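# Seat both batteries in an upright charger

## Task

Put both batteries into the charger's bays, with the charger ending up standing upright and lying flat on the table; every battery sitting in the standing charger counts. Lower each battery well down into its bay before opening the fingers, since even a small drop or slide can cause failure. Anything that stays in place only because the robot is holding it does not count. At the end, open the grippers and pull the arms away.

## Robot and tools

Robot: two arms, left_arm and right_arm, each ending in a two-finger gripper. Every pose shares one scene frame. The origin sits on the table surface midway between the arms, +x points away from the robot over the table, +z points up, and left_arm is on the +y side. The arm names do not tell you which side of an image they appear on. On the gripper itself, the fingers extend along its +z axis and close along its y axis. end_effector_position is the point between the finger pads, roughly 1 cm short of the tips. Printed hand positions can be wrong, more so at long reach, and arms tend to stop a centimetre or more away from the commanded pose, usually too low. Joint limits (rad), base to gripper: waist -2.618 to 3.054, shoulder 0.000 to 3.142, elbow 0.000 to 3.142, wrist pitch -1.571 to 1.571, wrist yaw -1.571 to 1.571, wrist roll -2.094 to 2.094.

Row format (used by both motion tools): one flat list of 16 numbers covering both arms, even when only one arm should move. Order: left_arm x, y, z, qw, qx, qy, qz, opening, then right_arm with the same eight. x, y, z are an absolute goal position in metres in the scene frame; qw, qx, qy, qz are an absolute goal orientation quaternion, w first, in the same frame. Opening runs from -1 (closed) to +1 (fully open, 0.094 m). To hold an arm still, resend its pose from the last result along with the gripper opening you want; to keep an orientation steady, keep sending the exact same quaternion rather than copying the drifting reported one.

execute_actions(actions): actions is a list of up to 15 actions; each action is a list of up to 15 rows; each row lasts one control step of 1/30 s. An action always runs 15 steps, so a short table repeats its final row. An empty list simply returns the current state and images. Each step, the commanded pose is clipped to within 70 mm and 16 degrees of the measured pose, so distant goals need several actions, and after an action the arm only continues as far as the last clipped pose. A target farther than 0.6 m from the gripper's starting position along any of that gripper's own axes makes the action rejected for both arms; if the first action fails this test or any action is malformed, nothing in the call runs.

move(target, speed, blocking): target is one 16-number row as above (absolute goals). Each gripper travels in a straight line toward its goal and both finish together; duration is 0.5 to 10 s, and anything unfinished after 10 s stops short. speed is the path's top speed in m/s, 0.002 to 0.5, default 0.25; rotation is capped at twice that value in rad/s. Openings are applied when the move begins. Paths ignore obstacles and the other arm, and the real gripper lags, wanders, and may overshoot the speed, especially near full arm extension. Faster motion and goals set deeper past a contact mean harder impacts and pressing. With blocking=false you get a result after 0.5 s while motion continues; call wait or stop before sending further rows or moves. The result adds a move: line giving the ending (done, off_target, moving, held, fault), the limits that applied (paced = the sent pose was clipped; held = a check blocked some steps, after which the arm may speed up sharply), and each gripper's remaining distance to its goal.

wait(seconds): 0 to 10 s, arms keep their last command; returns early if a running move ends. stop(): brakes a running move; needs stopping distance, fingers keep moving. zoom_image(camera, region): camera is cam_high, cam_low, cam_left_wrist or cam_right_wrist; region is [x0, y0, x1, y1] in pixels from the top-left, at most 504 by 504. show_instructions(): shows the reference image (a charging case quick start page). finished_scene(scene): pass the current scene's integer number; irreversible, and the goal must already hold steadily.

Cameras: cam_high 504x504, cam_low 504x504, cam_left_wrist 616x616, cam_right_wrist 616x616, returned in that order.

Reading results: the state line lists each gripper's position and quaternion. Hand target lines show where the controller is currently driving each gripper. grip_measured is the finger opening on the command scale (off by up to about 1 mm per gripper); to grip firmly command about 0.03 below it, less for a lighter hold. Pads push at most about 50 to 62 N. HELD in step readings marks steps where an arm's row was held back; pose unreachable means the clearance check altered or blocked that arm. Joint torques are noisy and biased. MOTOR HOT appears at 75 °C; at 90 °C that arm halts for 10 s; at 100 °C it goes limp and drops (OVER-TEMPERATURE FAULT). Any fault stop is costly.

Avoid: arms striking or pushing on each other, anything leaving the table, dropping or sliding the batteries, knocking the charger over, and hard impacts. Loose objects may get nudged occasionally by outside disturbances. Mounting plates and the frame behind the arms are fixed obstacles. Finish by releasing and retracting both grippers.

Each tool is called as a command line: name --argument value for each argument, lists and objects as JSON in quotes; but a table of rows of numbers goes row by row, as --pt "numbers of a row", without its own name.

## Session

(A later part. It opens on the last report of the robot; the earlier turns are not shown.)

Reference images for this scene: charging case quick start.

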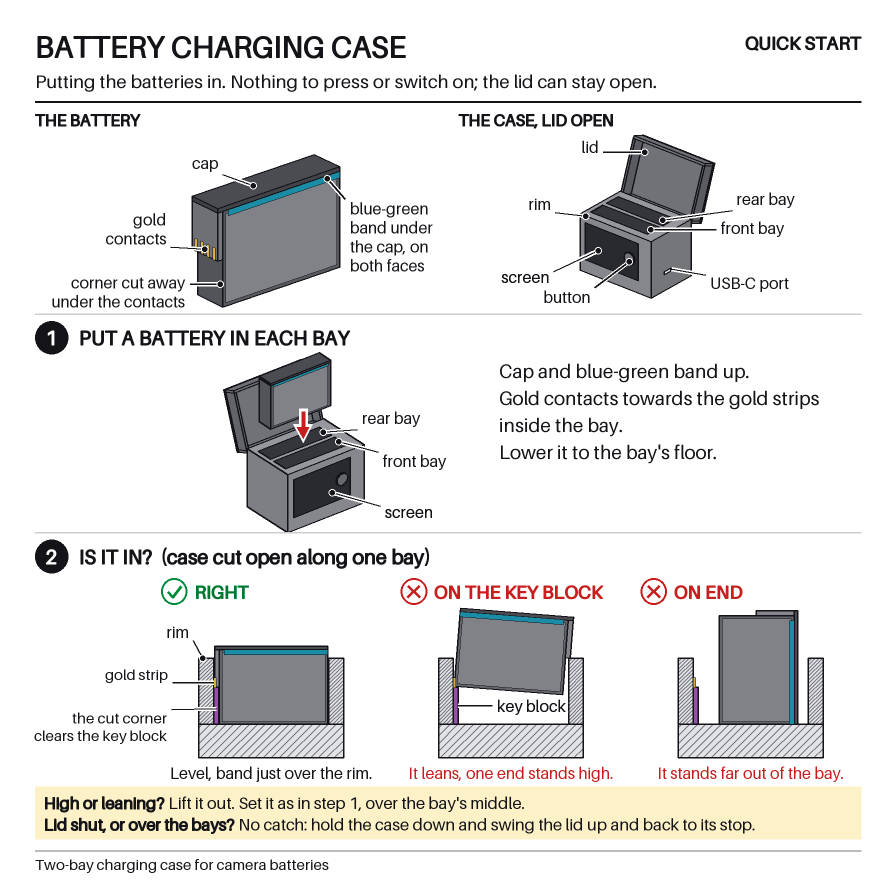

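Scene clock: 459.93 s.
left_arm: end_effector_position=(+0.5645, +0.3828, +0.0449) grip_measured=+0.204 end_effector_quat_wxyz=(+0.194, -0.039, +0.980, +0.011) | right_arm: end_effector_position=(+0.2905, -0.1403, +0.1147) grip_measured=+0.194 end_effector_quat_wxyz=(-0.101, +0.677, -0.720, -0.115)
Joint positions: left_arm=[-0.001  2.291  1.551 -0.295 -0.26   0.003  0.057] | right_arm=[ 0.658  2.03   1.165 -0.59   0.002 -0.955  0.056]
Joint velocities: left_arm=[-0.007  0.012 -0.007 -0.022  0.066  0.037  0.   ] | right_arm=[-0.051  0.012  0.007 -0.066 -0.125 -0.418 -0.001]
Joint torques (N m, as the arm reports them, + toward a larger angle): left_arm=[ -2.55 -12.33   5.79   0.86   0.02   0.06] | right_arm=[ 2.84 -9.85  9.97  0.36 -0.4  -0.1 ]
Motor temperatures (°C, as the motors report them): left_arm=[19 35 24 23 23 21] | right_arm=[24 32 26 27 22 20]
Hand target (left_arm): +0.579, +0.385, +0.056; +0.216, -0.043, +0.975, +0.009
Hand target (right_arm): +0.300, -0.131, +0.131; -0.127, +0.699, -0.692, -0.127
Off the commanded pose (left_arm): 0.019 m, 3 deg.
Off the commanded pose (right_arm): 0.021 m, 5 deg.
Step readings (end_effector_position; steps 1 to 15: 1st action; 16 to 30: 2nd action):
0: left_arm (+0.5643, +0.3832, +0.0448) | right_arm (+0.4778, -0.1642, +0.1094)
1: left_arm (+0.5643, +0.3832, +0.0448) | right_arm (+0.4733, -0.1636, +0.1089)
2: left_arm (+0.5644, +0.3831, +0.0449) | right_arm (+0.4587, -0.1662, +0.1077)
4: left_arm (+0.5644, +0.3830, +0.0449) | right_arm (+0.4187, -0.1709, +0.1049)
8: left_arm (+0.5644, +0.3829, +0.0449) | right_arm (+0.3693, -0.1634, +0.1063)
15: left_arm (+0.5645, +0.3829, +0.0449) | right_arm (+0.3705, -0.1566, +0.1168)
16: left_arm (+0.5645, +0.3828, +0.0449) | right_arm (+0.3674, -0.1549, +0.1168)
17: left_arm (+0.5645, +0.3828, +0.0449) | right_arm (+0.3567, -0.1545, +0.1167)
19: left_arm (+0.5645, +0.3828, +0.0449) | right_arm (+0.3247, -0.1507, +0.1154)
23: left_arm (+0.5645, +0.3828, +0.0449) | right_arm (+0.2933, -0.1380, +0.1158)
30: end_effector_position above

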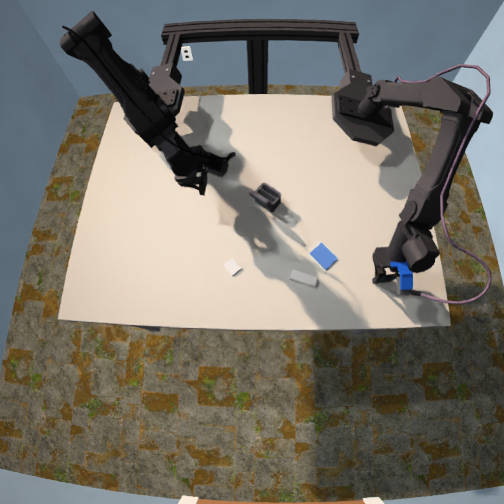

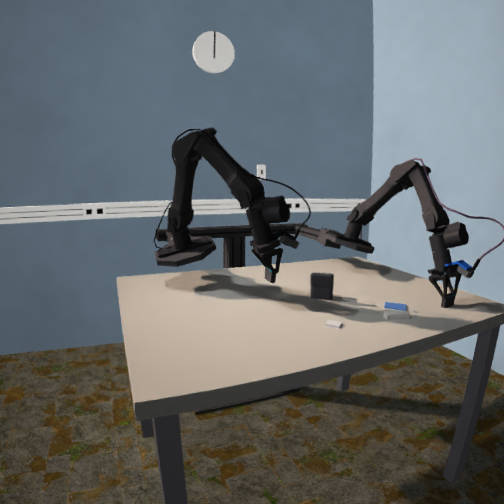

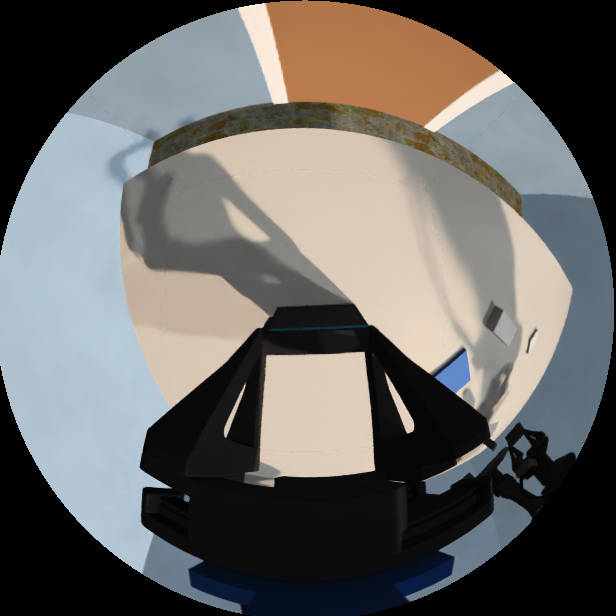

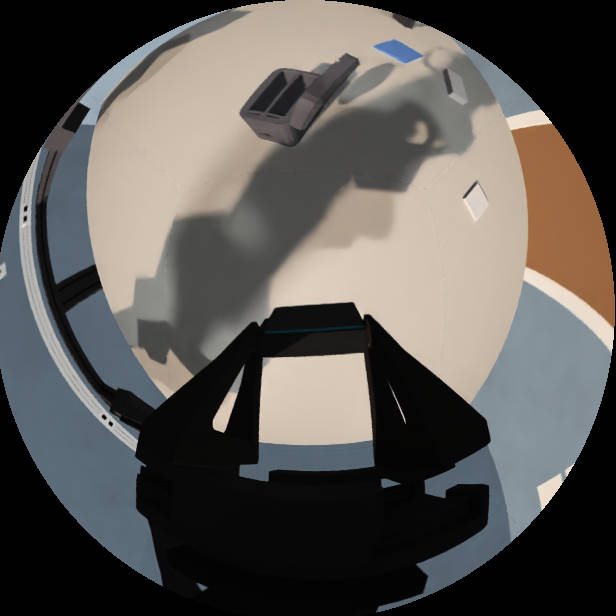

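execute_actions --actions '[[[0.572,0.383,0.09,0.2,-0.0426,0.979,0.0094,0.14, 0.24,-0.10,0.12,0.10,-0.83,0.53,0.155,0.14]],[[0.52,0.37,0.13,0.19,-0.0426,0.981,0.0094,0.14, 0.18,-0.06,0.10,0.073,-0.9069,0.3757,0.1763,0.14]]]'

move --target '[0.30,0.25,0.10,0.1652,-0.4908,0.8501,0.0954,0.14, 0.175,-0.05,0.07,0.073,-0.9069,0.3757,0.1763,0.14]' --speed 0.2

Scene clock: 470.43 s.
left_arm: end_effector_position=(+0.5201, +0.3699, +0.1259) grip_measured=+0.204 end_effector_quat_wxyz=(+0.185, -0.039, +0.982, +0.006) | right_arm: end_effector_position=(+0.1745, -0.0697, +0.0892) grip_measured=+0.194 end_effector_quat_wxyz=(-0.055, +0.907, -0.383, -0.167)
Joint positions: left_arm=[-0.077  2.007  1.405 -0.469 -0.286 -0.072  0.057] | right_arm=[ 0.944  2.208  1.182 -0.655 -0.11  -1.472  0.056]
Joint velocities: left_arm=[-0.007  0.007 -0.007 -0.051 -0.11  -0.051 -0.   ] | right_arm=[-0.037 -0.007  0.042 -0.095 -0.007 -0.007  0.001]
Joint torques (N m, as the arm reports them, + toward a larger angle): left_arm=[ -2.89 -11.59   4.27   0.71  -0.08  -0.05] | right_arm=[ 2.49 -9.94  7.86  0.04 -0.45 -0.13]
Motor temperatures (°C, as the motors report them): left_arm=[19 35 24 23 23 21] | right_arm=[24 31 26 26 22 20]
Hand target (left_arm): +0.521, +0.370, +0.131; +0.190, -0.043, +0.981, +0.009
Hand target (right_arm): +0.181, -0.061, +0.100; -0.073, +0.907, -0.376, -0.174
Off the commanded pose (left_arm): 0.004 m, 1 deg.
Off the commanded pose (right_arm): 0.016 m, 3 deg.
Step readings (end_effector_position; steps 1 to 15: 1st action; 16 to 30: 2nd action):
0: left_arm (+0.5645, +0.3828, +0.0449) | right_arm (+0.2875, -0.1391, +0.1152)
1: left_arm (+0.5632, +0.3831, +0.0461) | right_arm (+0.2850, -0.1369, +0.1152)
2: left_arm (+0.5601, +0.3835, +0.0476) | right_arm (+0.2804, -0.1327, +0.1158)
4: left_arm (+0.5572, +0.3851, +0.0539) | right_arm (+0.2644, -0.1189, +0.1176)
8: left_arm (+0.5617, +0.3883, +0.0676) | right_arm (+0.2416, -0.1042, +0.1160)
15: left_arm (+0.5604, +0.3888, +0.0693) | right_arm (+0.2360, -0.1072, +0.1125)
16: left_arm (+0.5574, +0.3882, +0.0723) | right_arm (+0.2327, -0.1048, +0.1112)
17: left_arm (+0.5455, +0.3872, +0.0763) | right_arm (+0.2270, -0.0989, +0.1092)
19: left_arm (+0.5225, +0.3818, +0.0906) | right_arm (+0.2044, -0.0845, +0.1023)
23: left_arm (+0.5195, +0.3700, +0.1209) | right_arm (+0.1709, -0.0713, +0.0883)
30: end_effector_position above

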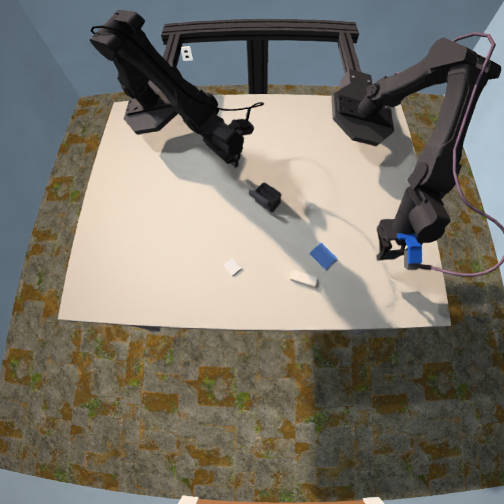

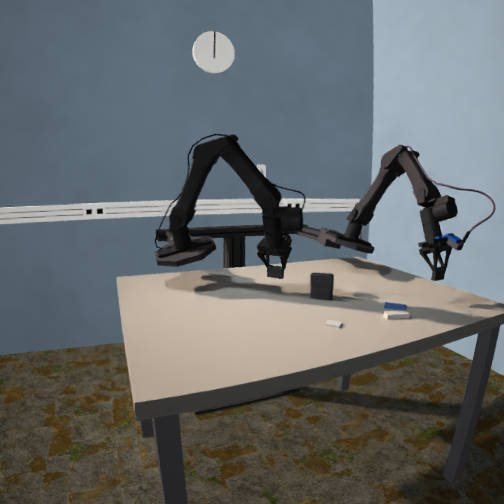

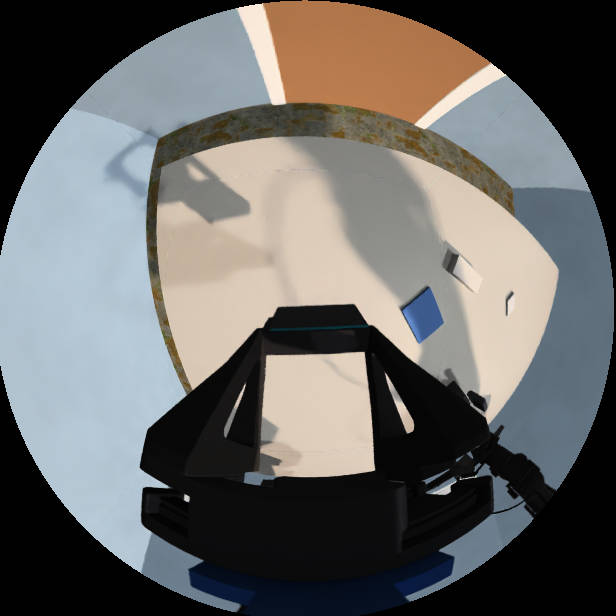

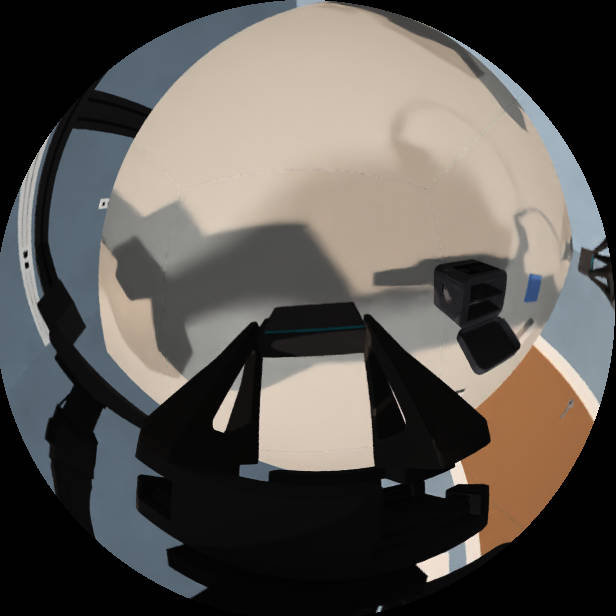

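Scene clock: 473.50 s.
left_arm: end_effector_position=(+0.2979, +0.2509, +0.0971) grip_measured=+0.204 end_effector_quat_wxyz=(+0.161, -0.495, +0.849, +0.091) | right_arm: end_effector_position=(+0.1716, -0.0632, +0.0648) grip_measured=+0.194 end_effector_quat_wxyz=(-0.052, +0.907, -0.383, -0.170)
Joint positions: left_arm=[-0.714  1.983  0.964 -0.707 -0.626 -1.853  0.057] | right_arm=[ 0.943  2.284  1.182 -0.585 -0.113 -1.473  0.056]
Joint velocities: left_arm=[ 0.007 -0.017 -0.002 -0.095 -0.022 -0.037  0.   ] | right_arm=[-0.007 -0.007 -0.017 -0.066 -0.066  0.007 -0.001]
Joint torques (N m, as the arm reports them, + toward a larger angle): left_arm=[-3.15 -6.99  3.99 -0.17 -0.27 -0.06] | right_arm=[ 3.25 -9.01  7.17  0.3  -0.44 -0.1 ]
Motor temperatures (°C, as the motors report them): left_arm=[19 35 24 23 23 21] | right_arm=[24 31 26 26 22 20]
Hand target (left_arm): +0.298, +0.249, +0.100; +0.168, -0.491, +0.850, +0.094
Hand target (right_arm): +0.175, -0.051, +0.070; -0.073, +0.907, -0.376, -0.176
Off the commanded pose (left_arm): 0.004 m, 1 deg.
Off the commanded pose (right_arm): 0.015 m, 3 deg.
move: off_target (right_arm)

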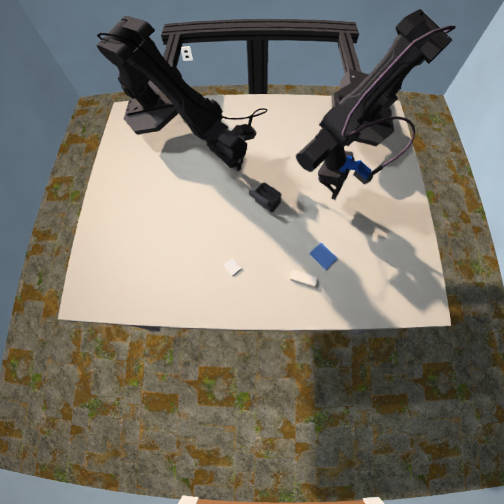

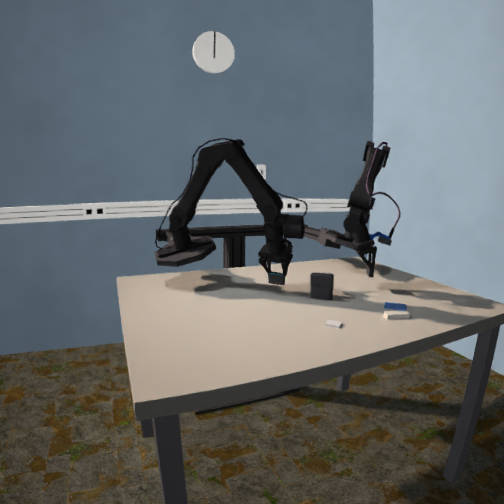

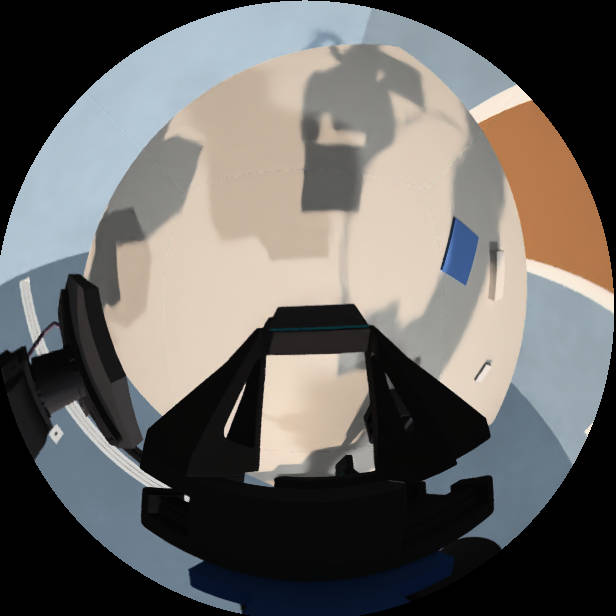

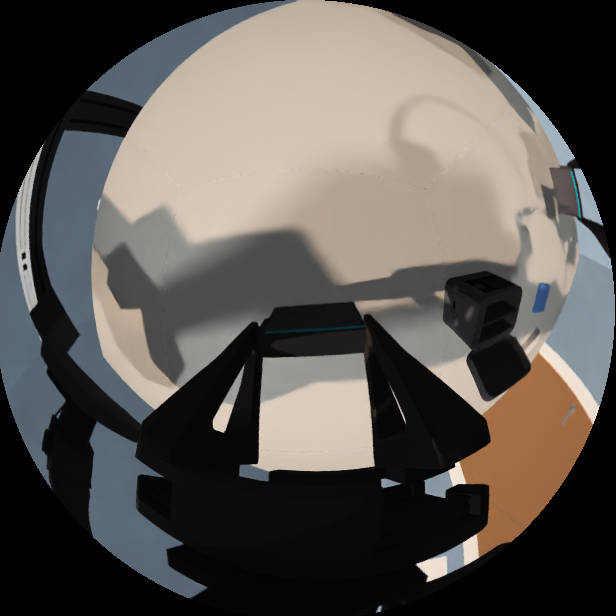

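execute_actions --actions '[[[0.30,0.25,0.08,0.175,-0.489,0.848,0.101,0.14, 0.175,-0.055,0.058,0.085,-0.905,0.375,0.185,0.14]],[[0.30,0.25,0.066,0.175,-0.489,0.848,0.101,0.14, 0.175,-0.055,0.051,0.085,-0.905,0.375,0.185,0.14]],[[0.30,0.25,0.057,0.175,-0.489,0.848,0.101,0.14, 0.175,-0.055,0.046,0.085,-0.905,0.375,0.185,0.14]]]'

Scene clock: 478.37 s.
left_arm: end_effector_position=(+0.2993, +0.2445, +0.0576) grip_measured=+0.204 end_effector_quat_wxyz=(+0.165, -0.493, +0.849, +0.095) | right_arm: end_effector_position=(+0.1796, -0.0557, +0.0474) grip_measured=+0.194 end_effector_quat_wxyz=(-0.080, +0.906, -0.378, -0.173)
Joint positions: left_arm=[-0.696  2.116  0.95  -0.553 -0.638 -1.828  0.057] | right_arm=[ 0.915  2.329  1.168 -0.482 -0.135 -1.511  0.056]
Joint velocities: left_arm=[-0.022  0.002  0.002 -0.022 -0.066 -0.051  0.001] | right_arm=[-0.012 -0.017 -0.007 -0.007 -0.081  0.051  0.   ]
Joint torques (N m, as the arm reports them, + toward a larger angle): left_arm=[-1.8  -7.8   2.2   0.05 -0.36  0.05] | right_arm=[ 2.44 -9.45  3.11  0.39 -0.47 -0.08]
Motor temperatures (°C, as the motors report them): left_arm=[19 34 24 23 23 21] | right_arm=[24 30 26 25 22 20]
Hand target (left_arm): +0.300, +0.250, +0.057; +0.175, -0.489, +0.848, +0.101
Hand target (right_arm): +0.175, -0.055, +0.046; -0.085, +0.905, -0.375, -0.185
Off the commanded pose (left_arm): 0.006 m, 1 deg.
Off the commanded pose (right_arm): 0.005 m, 2 deg.
Step readings (end_effector_position; steps 1 to 15: 1st action; 16 to 30: 2nd action; 31 to 45: 3rd action):
0: left_arm (+0.2977, +0.2511, +0.0972) | right_arm (+0.1716, -0.0632, +0.0648)
1: left_arm (+0.2977, +0.2511, +0.0956) | right_arm (+0.1720, -0.0623, +0.0645)
2: left_arm (+0.2983, +0.2502, +0.0924) | right_arm (+0.1729, -0.0612, +0.0638)
4: left_arm (+0.2959, +0.2495, +0.0840) | right_arm (+0.1753, -0.0603, +0.0616)
8: left_arm (+0.2940, +0.2490, +0.0778) | right_arm (+0.1778, -0.0601, +0.0582)
15: left_arm (+0.2956, +0.2476, +0.0776) | right_arm (+0.1787, -0.0580, +0.0583)
16: left_arm (+0.2962, +0.2472, +0.0767) | right_arm (+0.1787, -0.0577, +0.0578)
17: left_arm (+0.2973, +0.2464, +0.0749) | right_arm (+0.1790, -0.0570, +0.0570)
19: left_arm (+0.2981, +0.2458, +0.0706) | right_arm (+0.1786, -0.0565, +0.0545)
23: left_arm (+0.2992, +0.2451, +0.0673) | right_arm (+0.1775, -0.0567, +0.0519)
30: left_arm (+0.3008, +0.2436, +0.0671) | right_arm (+0.1781, -0.0560, +0.0519)
31: left_arm (+0.3011, +0.2434, +0.0664) | right_arm (+0.1782, -0.0559, +0.0516)
32: left_arm (+0.3013, +0.2432, +0.0650) | right_arm (+0.1787, -0.0556, +0.0510)
34: left_arm (+0.3005, +0.2438, +0.0613) | right_arm (+0.1791, -0.0556, +0.0492)
38: left_arm (+0.2983, +0.2456, +0.0578) | right_arm (+0.1792, -0.0562, +0.0474)
45: end_effector_position above

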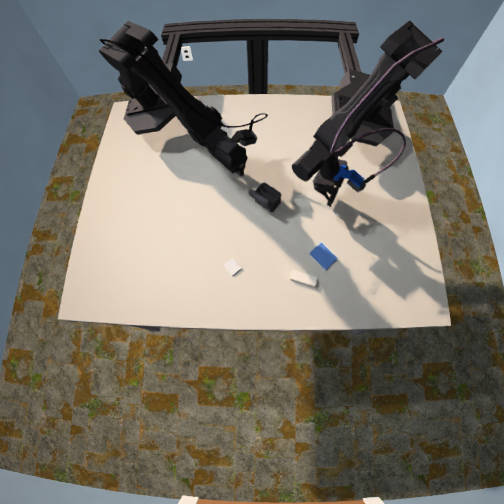

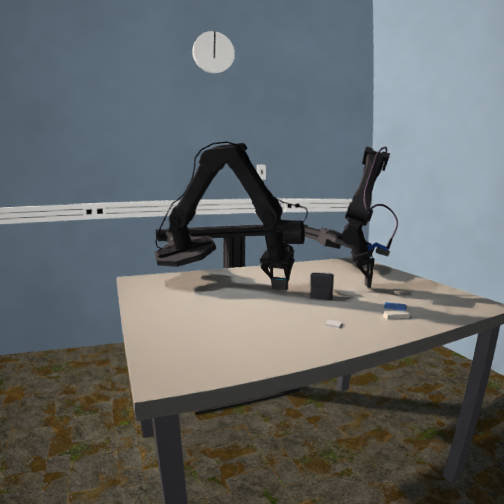

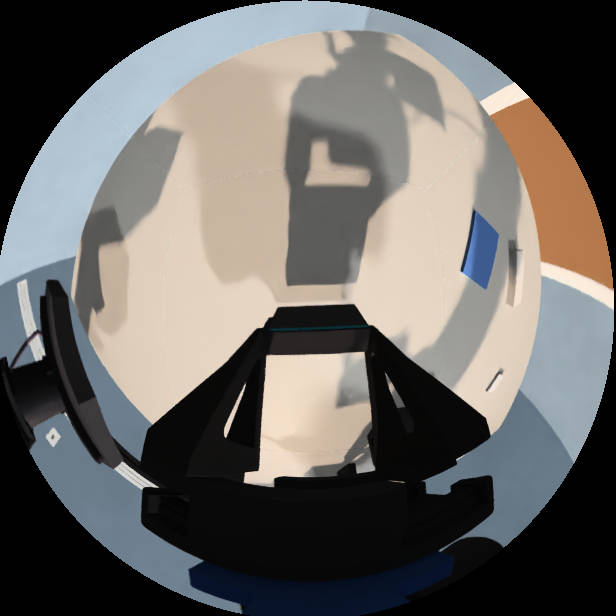

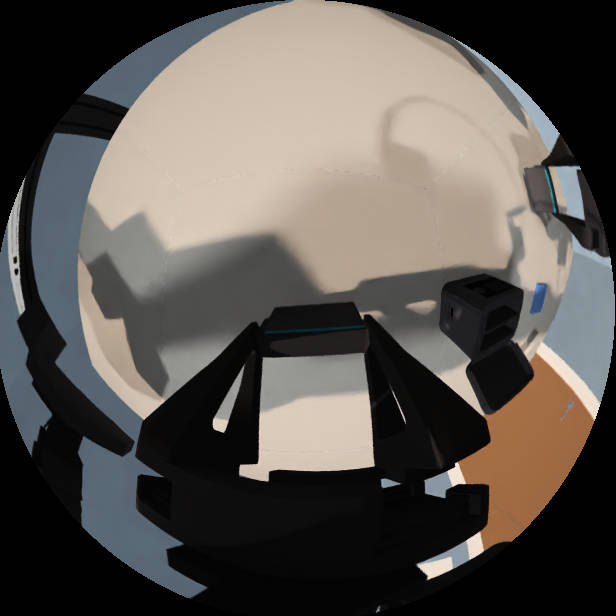

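execute_actions --actions '[[[0.30,0.25,0.050,0.175,-0.489,0.848,0.101,0.14, 0.175,-0.055,0.040,0.085,-0.905,0.375,0.185,0.14]],[[0.30,0.25,0.044,0.175,-0.489,0.848,0.101,0.14, 0.175,-0.055,0.035,0.085,-0.905,0.375,0.185,0.14]]]'

Scene clock: 481.00 s.
left_arm: end_effector_position=(+0.3027, +0.2422, +0.0460) grip_measured=+0.204 end_effector_quat_wxyz=(+0.167, -0.494, +0.848, +0.090) | right_arm: end_effector_position=(+0.1799, -0.0542, +0.0391) grip_measured=+0.194 end_effector_quat_wxyz=(-0.082, +0.905, -0.378, -0.175)
Joint positions: left_arm=[-0.685  2.154  0.95  -0.497 -0.64  -1.814  0.057] | right_arm=[ 0.909  2.354  1.168 -0.455 -0.14  -1.518  0.056]
Joint velocities: left_arm=[-0.002  0.002 -0.007  0.022 -0.007  0.007  0.   ] | right_arm=[-0.002 -0.012 -0.007 -0.022 -0.051  0.007 -0.001]
Joint torques (N m, as the arm reports them, + toward a larger angle): left_arm=[-1.78 -7.99  1.39  0.05 -0.37  0.05] | right_arm=[ 2.47 -9.    2.79  0.47 -0.4  -0.11]
Motor temperatures (°C, as the motors report them): left_arm=[19 34 24 23 23 21] | right_arm=[24 30 26 25 22 20]
Hand target (left_arm): +0.300, +0.250, +0.044; +0.175, -0.489, +0.848, +0.101
Hand target (right_arm): +0.175, -0.055, +0.035; -0.085, +0.905, -0.375, -0.185
Off the commanded pose (left_arm): 0.009 m, 2 deg.
Off the commanded pose (right_arm): 0.006 m, 1 deg.
Step readings (end_effector_position; steps 1 to 15: 1st action; 16 to 30: 2nd action):
0: left_arm (+0.2996, +0.2443, +0.0575) | right_arm (+0.1797, -0.0556, +0.0474)
1: left_arm (+0.2998, +0.2443, +0.0570) | right_arm (+0.1796, -0.0554, +0.0470)
2: left_arm (+0.3002, +0.2439, +0.0558) | right_arm (+0.1798, -0.0549, +0.0462)
4: left_arm (+0.3003, +0.2439, +0.0533) | right_arm (+0.1794, -0.0546, +0.0441)
8: left_arm (+0.3004, +0.2440, +0.0514) | right_arm (+0.1783, -0.0550, +0.0417)
15: left_arm (+0.3013, +0.2433, +0.0513) | right_arm (+0.1788, -0.0544, +0.0418)
16: left_arm (+0.3014, +0.2430, +0.0509) | right_arm (+0.1789, -0.0543, +0.0414)
17: left_arm (+0.3018, +0.2425, +0.0501) | right_arm (+0.1793, -0.0541, +0.0407)
19: left_arm (+0.3015, +0.2420, +0.0480) | right_arm (+0.1797, -0.0543, +0.0391)
23: left_arm (+0.3018, +0.2423, +0.0462) | right_arm (+0.1799, -0.0542, +0.0391)
30: end_effector_position above

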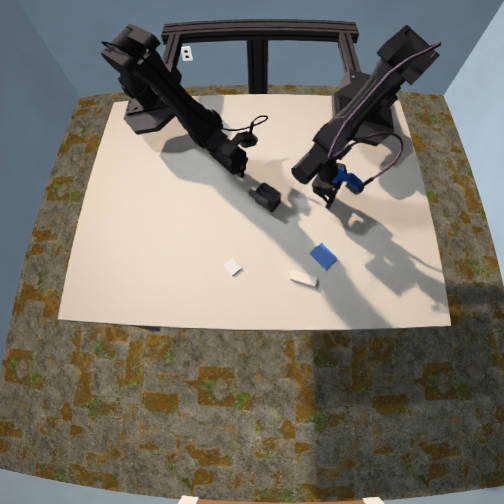

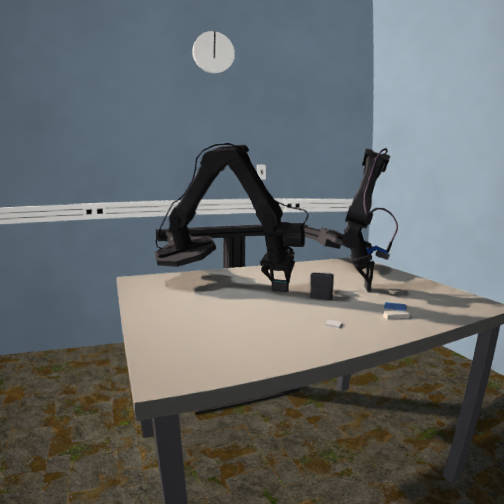

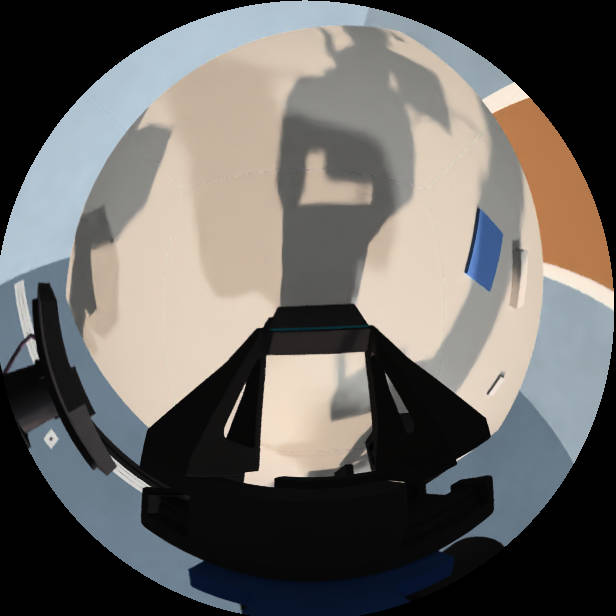

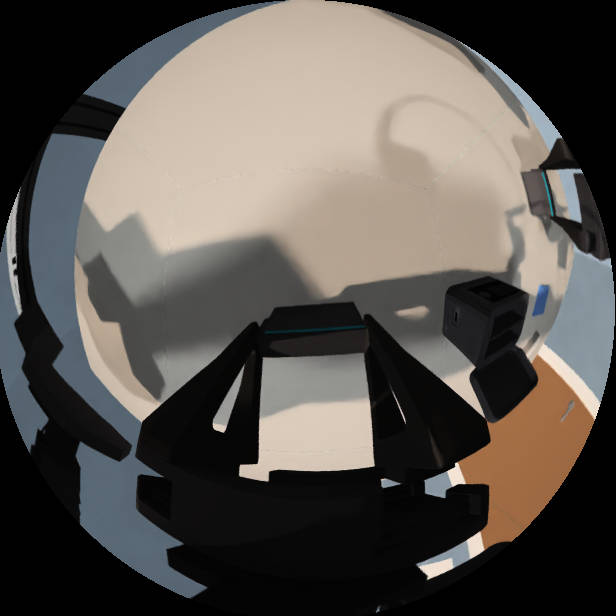

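execute_actions --actions '[[[0.30,0.248,0.040,0.175,-0.489,0.848,0.101,0.14, 0.177,-0.055,0.038,0.085,-0.905,0.375,0.185,0.165],[0.30,0.248,0.040,0.175,-0.489,0.848,0.101,0.14, 0.177,-0.055,0.038,0.085,-0.905,0.375,0.185,0.165],[0.30,0.248,0.040,0.175,-0.489,0.848,0.101,0.14, 0.177,-0.055,0.038,0.085,-0.905,0.375,0.185,0.165],[0.30,0.248,0.040,0.175,-0.489,0.848,0.101,0.14, 0.177,-0.055,0.038,0.085,-0.905,0.375,0.185,0.176],[0.30,0.248,0.040,0.175,-0.489,0.848,0.101,0.14, 0.177,-0.055,0.038,0.085,-0.905,0.375,0.185,0.176],[0.30,0.248,0.040,0.175,-0.489,0.848,0.101,0.14, 0.177,-0.055,0.038,0.085,-0.905,0.375,0.185,0.176],[0.30,0.248,0.040,0.175,-0.489,0.848,0.101,0.14, 0.177,-0.055,0.038,0.085,-0.905,0.375,0.185,0.185],[0.30,0.248,0.040,0.175,-0.489,0.848,0.101,0.14, 0.177,-0.055,0.038,0.085,-0.905,0.375,0.185,0.185],[0.30,0.248,0.040,0.175,-0.489,0.848,0.101,0.14, 0.177,-0.055,0.038,0.085,-0.905,0.375,0.185,0.185],[0.30,0.248,0.040,0.175,-0.489,0.848,0.101,0.14, 0.177,-0.055,0.038,0.085,-0.905,0.375,0.185,0.193],[0.30,0.248,0.040,0.175,-0.489,0.848,0.101,0.14, 0.177,-0.055,0.038,0.085,-0.905,0.375,0.185,0.193],[0.30,0.248,0.040,0.175,-0.489,0.848,0.101,0.14, 0.177,-0.055,0.038,0.085,-0.905,0.375,0.185,0.193],[0.30,0.248,0.040,0.175,-0.489,0.848,0.101,0.14, 0.177,-0.055,0.038,0.085,-0.905,0.375,0.185,0.2],[0.30,0.248,0.040,0.175,-0.489,0.848,0.101,0.14, 0.177,-0.055,0.038,0.085,-0.905,0.375,0.185,0.2],[0.30,0.248,0.040,0.175,-0.489,0.848,0.101,0.14, 0.177,-0.055,0.038,0.085,-0.905,0.375,0.185,0.2]]]'

Scene clock: 490.03 s.
left_arm: end_effector_position=(+0.3011, +0.2423, +0.0414) grip_measured=+0.204 end_effector_quat_wxyz=(+0.167, -0.492, +0.849, +0.094) | right_arm: end_effector_position=(+0.1798, -0.0542, +0.0392) grip_measured=+0.211 end_effector_quat_wxyz=(-0.082, +0.906, -0.377, -0.176)
Joint positions: left_arm=[-0.685  2.171  0.95  -0.487 -0.642 -1.813  0.057] | right_arm=[ 0.909  2.354  1.168 -0.455 -0.141 -1.519  0.057]
Joint velocities: left_arm=[ 0.007 -0.012 -0.007 -0.007 -0.007 -0.022  0.   ] | right_arm=[ 0.007  0.017 -0.007 -0.051 -0.037 -0.022 -0.001]
Joint torques (N m, as the arm reports them, + toward a larger angle): left_arm=[-2.11 -7.87  1.67  0.12 -0.36  0.03] | right_arm=[ 2.16 -9.55  3.51  0.32 -0.4  -0.08]
Motor temperatures (°C, as the motors report them): left_arm=[19 33 23 22 23 21] | right_arm=[24 30 25 25 22 20]
Hand target (left_arm): +0.300, +0.248, +0.040; +0.175, -0.489, +0.848, +0.101
Hand target (right_arm): +0.177, -0.055, +0.038; -0.085, +0.904, -0.375, -0.185
Off the commanded pose (left_arm): 0.006 m, 1 deg.
Off the commanded pose (right_arm): 0.003 m, 1 deg.
Step readings (end_effector_position):
0: left_arm (+0.3028, +0.2421, +0.0460) | right_arm (+0.1799, -0.0542, +0.0391)
1: left_arm (+0.3028, +0.2421, +0.0456) | right_arm (+0.1799, -0.0542, +0.0391)
2: left_arm (+0.3027, +0.2418, +0.0447) | right_arm (+0.1799, -0.0542, +0.0391)
4: left_arm (+0.3018, +0.2419, +0.0427) | right_arm (+0.1799, -0.0542, +0.0391)
8: left_arm (+0.3011, +0.2423, +0.0414) | right_arm (+0.1798, -0.0542, +0.0392)
15: end_effector_position above

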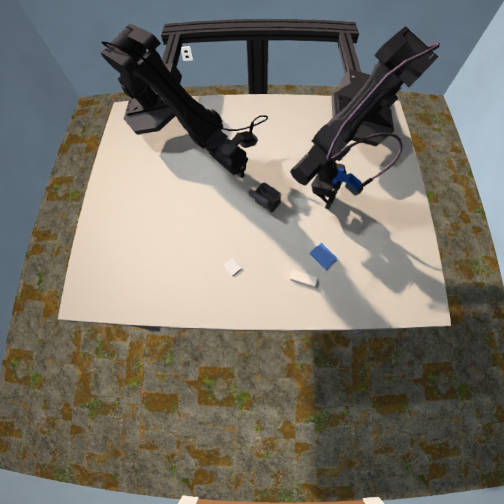

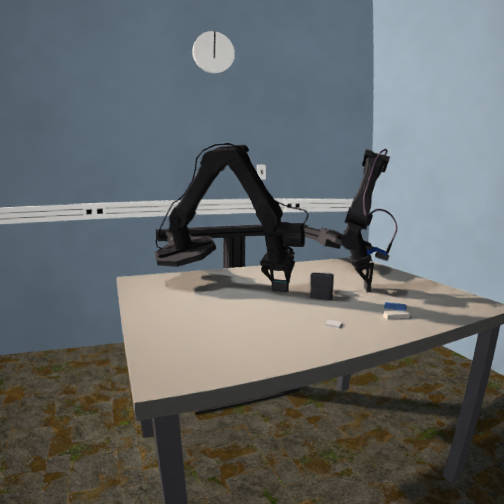

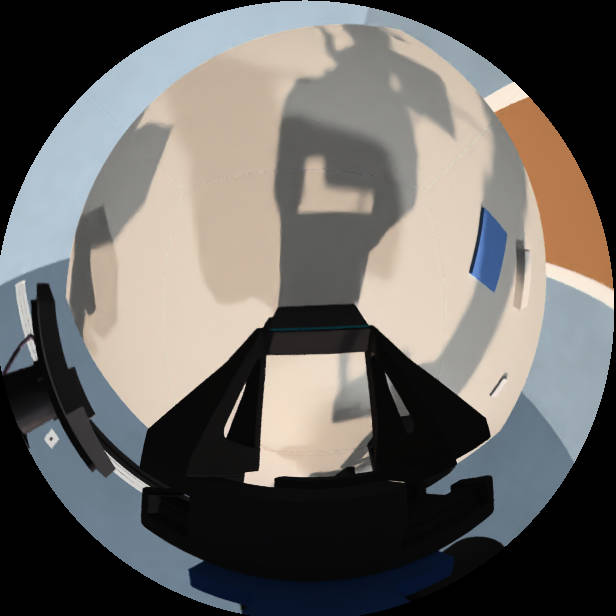

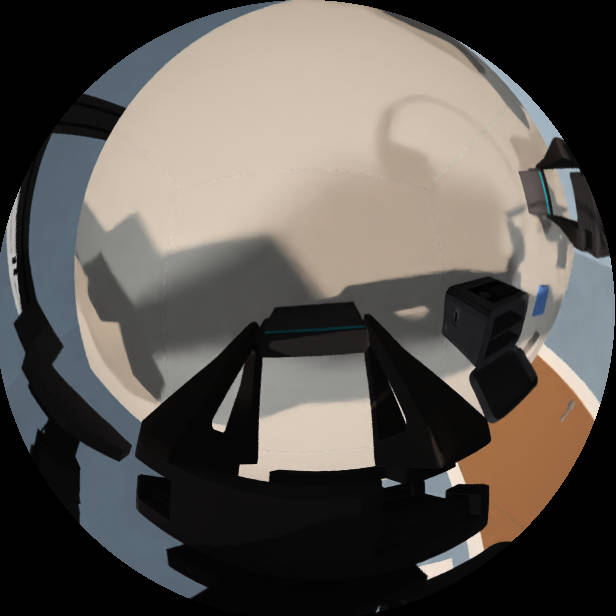

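execute_actions --actions '[]'

Scene clock: 505.50 s.
left_arm: end_effector_position=(+0.3011, +0.2423, +0.0414) grip_measured=+0.204 end_effector_quat_wxyz=(+0.167, -0.492, +0.849, +0.094) | right_arm: end_effector_position=(+0.1798, -0.0542, +0.0392) grip_measured=+0.211 end_effector_quat_wxyz=(-0.082, +0.906, -0.377, -0.176)
Joint positions: left_arm=[-0.685  2.171  0.95  -0.487 -0.642 -1.813  0.057] | right_arm=[ 0.909  2.354  1.168 -0.455 -0.141 -1.519  0.057]
Joint velocities: left_arm=[ 0.012 -0.012  0.002 -0.007 -0.022 -0.022  0.   ] | right_arm=[-0.017  0.002  0.007 -0.051 -0.022  0.007  0.001]
Joint torques (N m, as the arm reports them, + toward a larger angle): left_arm=[-2.03 -7.8   1.71  0.12 -0.35  0.01] | right_arm=[ 2.24 -9.53  3.68  0.3  -0.41 -0.12]
Motor temperatures (°C, as the motors report them): left_arm=[19 33 23 22 23 21] | right_arm=[24 29 25 25 22 20]
Hand target (left_arm): +0.300, +0.248, +0.040; +0.175, -0.489, +0.848, +0.101
Hand target (right_arm): +0.177, -0.055, +0.038; -0.085, +0.904, -0.375, -0.185
Off the commanded pose (left_arm): 0.006 m, 1 deg.
Off the commanded pose (right_arm): 0.003 m, 1 deg.

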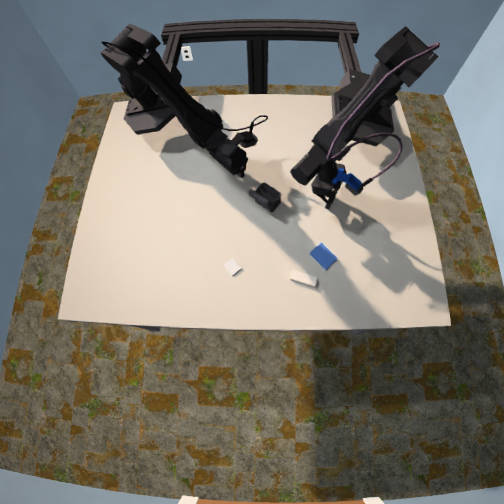

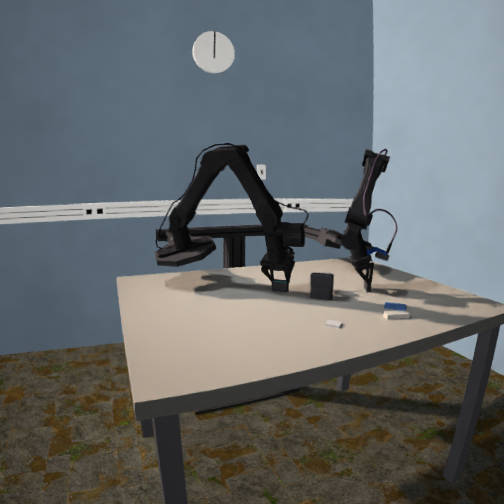

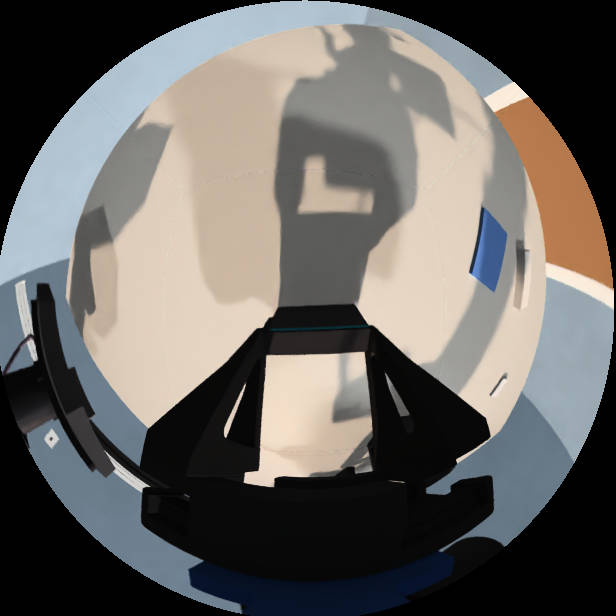

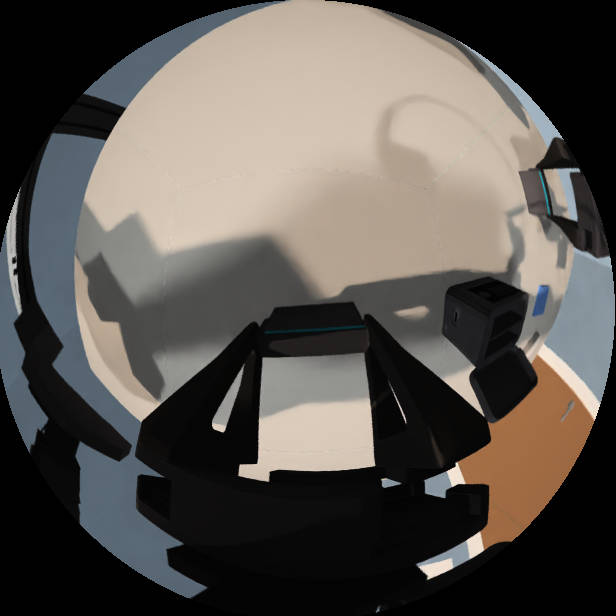

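execute_actions --actions '[[[0.30,0.246,0.041,0.175,-0.489,0.848,0.101,0.17,0.177,-0.055,0.039,0.085,-0.905,0.375,0.185,0.208],[0.30,0.246,0.041,0.175,-0.489,0.848,0.101,0.18,0.177,-0.055,0.039,0.085,-0.905,0.375,0.185,0.208],[0.30,0.246,0.041,0.175,-0.489,0.848,0.101,0.19,0.177,-0.055,0.039,0.085,-0.905,0.375,0.185,0.216],[0.30,0.246,0.041,0.175,-0.489,0.848,0.101,0.196,0.177,-0.055,0.039,0.085,-0.905,0.375,0.185,0.216],[0.30,0.246,0.041,0.175,-0.489,0.848,0.101,0.202,0.177,-0.055,0.039,0.085,-0.905,0.375,0.185,0.224],[0.30,0.246,0.041,0.175,-0.489,0.848,0.101,0.202,0.177,-0.055,0.039,0.085,-0.905,0.375,0.185,0.224],[0.30,0.246,0.041,0.175,-0.489,0.848,0.101,0.208,0.177,-0.055,0.039,0.085,-0.905,0.375,0.185,0.232],[0.30,0.246,0.041,0.175,-0.489,0.848,0.101,0.208,0.177,-0.055,0.039,0.085,-0.905,0.375,0.185,0.24],[0.30,0.246,0.041,0.175,-0.489,0.848,0.101,0.214,0.177,-0.055,0.039,0.085,-0.905,0.375,0.185,0.26],[0.30,0.246,0.041,0.175,-0.489,0.848,0.101,0.22,0.177,-0.055,0.039,0.085,-0.905,0.375,0.185,0.3],[0.30,0.246,0.041,0.175,-0.489,0.848,0.101,0.23,0.177,-0.055,0.039,0.085,-0.905,0.375,0.185,0.4],[0.30,0.246,0.041,0.175,-0.489,0.848,0.101,0.25,0.177,-0.055,0.039,0.085,-0.905,0.375,0.185,0.5],[0.30,0.246,0.041,0.175,-0.489,0.848,0.101,0.3,0.177,-0.055,0.039,0.085,-0.905,0.375,0.185,0.5],[0.30,0.246,0.041,0.175,-0.489,0.848,0.101,0.5,0.177,-0.055,0.039,0.085,-0.905,0.375,0.185,0.5]]]'

Scene clock: 513.33 s.
left_arm: end_effector_position=(+0.3012, +0.2424, +0.0415) grip_measured=+0.478 end_effector_quat_wxyz=(+0.167, -0.492, +0.849, +0.094) | right_arm: end_effector_position=(+0.1798, -0.0541, +0.0392) grip_measured=+0.497 end_effector_quat_wxyz=(-0.082, +0.906, -0.377, -0.176)
Joint positions: left_arm=[-0.685  2.171  0.95  -0.487 -0.643 -1.813  0.069] | right_arm=[ 0.909  2.354  1.168 -0.455 -0.141 -1.52   0.07 ]
Joint velocities: left_arm=[-0.002 -0.017 -0.007 -0.081 -0.051  0.022  0.041] | right_arm=[ 0.002 -0.002 -0.002  0.007  0.007 -0.051  0.001]
Joint torques (N m, as the arm reports them, + toward a larger angle): left_arm=[-2.44 -7.72  2.26  0.04 -0.32 -0.03] | right_arm=[ 2.19 -9.52  3.72  0.26 -0.39 -0.09]
Motor temperatures (°C, as the motors report them): left_arm=[19 33 23 22 23 21] | right_arm=[24 29 25 25 22 20]
Hand target (left_arm): +0.300, +0.246, +0.041; +0.175, -0.489, +0.848, +0.101
Hand target (right_arm): +0.177, -0.055, +0.039; -0.085, +0.904, -0.375, -0.185
Off the commanded pose (left_arm): 0.004 m, 1 deg.
Off the commanded pose (right_arm): 0.003 m, 1 deg.
Step readings (end_effector_position):
0: left_arm (+0.3011, +0.2423, +0.0414) | right_arm (+0.1798, -0.0542, +0.0392)
1: left_arm (+0.3011, +0.2423, +0.0414) | right_arm (+0.1798, -0.0542, +0.0392)
2: left_arm (+0.3011, +0.2423, +0.0414) | right_arm (+0.1798, -0.0542, +0.0392)
4: left_arm (+0.3011, +0.2423, +0.0414) | right_arm (+0.1798, -0.0542, +0.0392)
8: left_arm (+0.3011, +0.2423, +0.0415) | right_arm (+0.1798, -0.0541, +0.0392)
15: end_effector_position above

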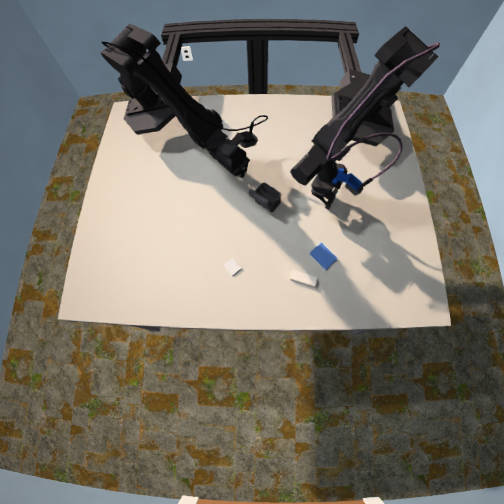

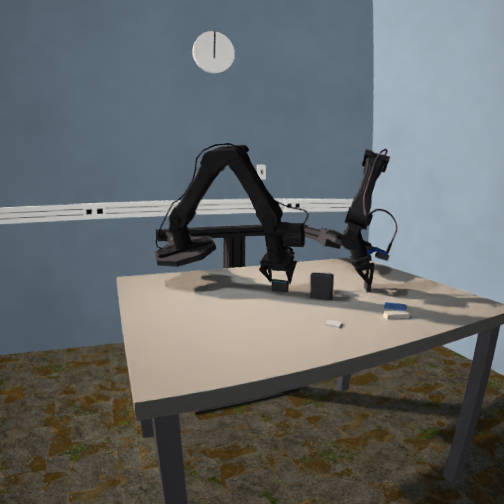

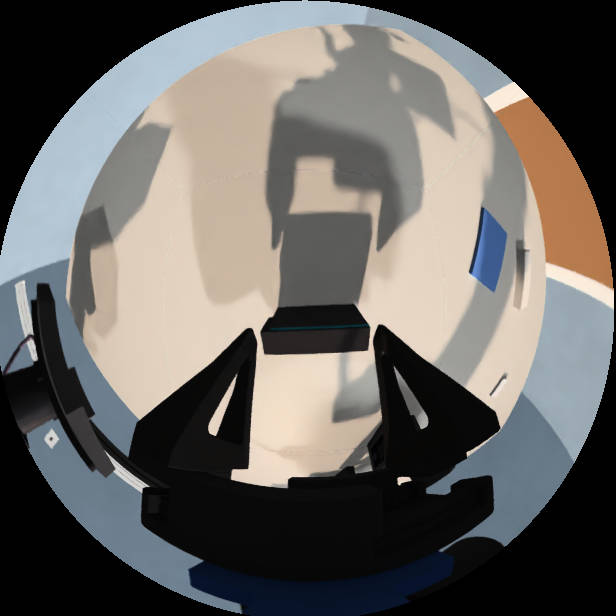

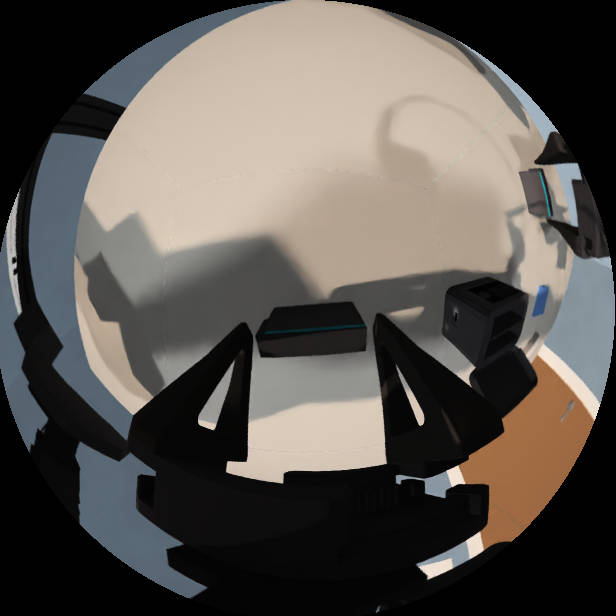

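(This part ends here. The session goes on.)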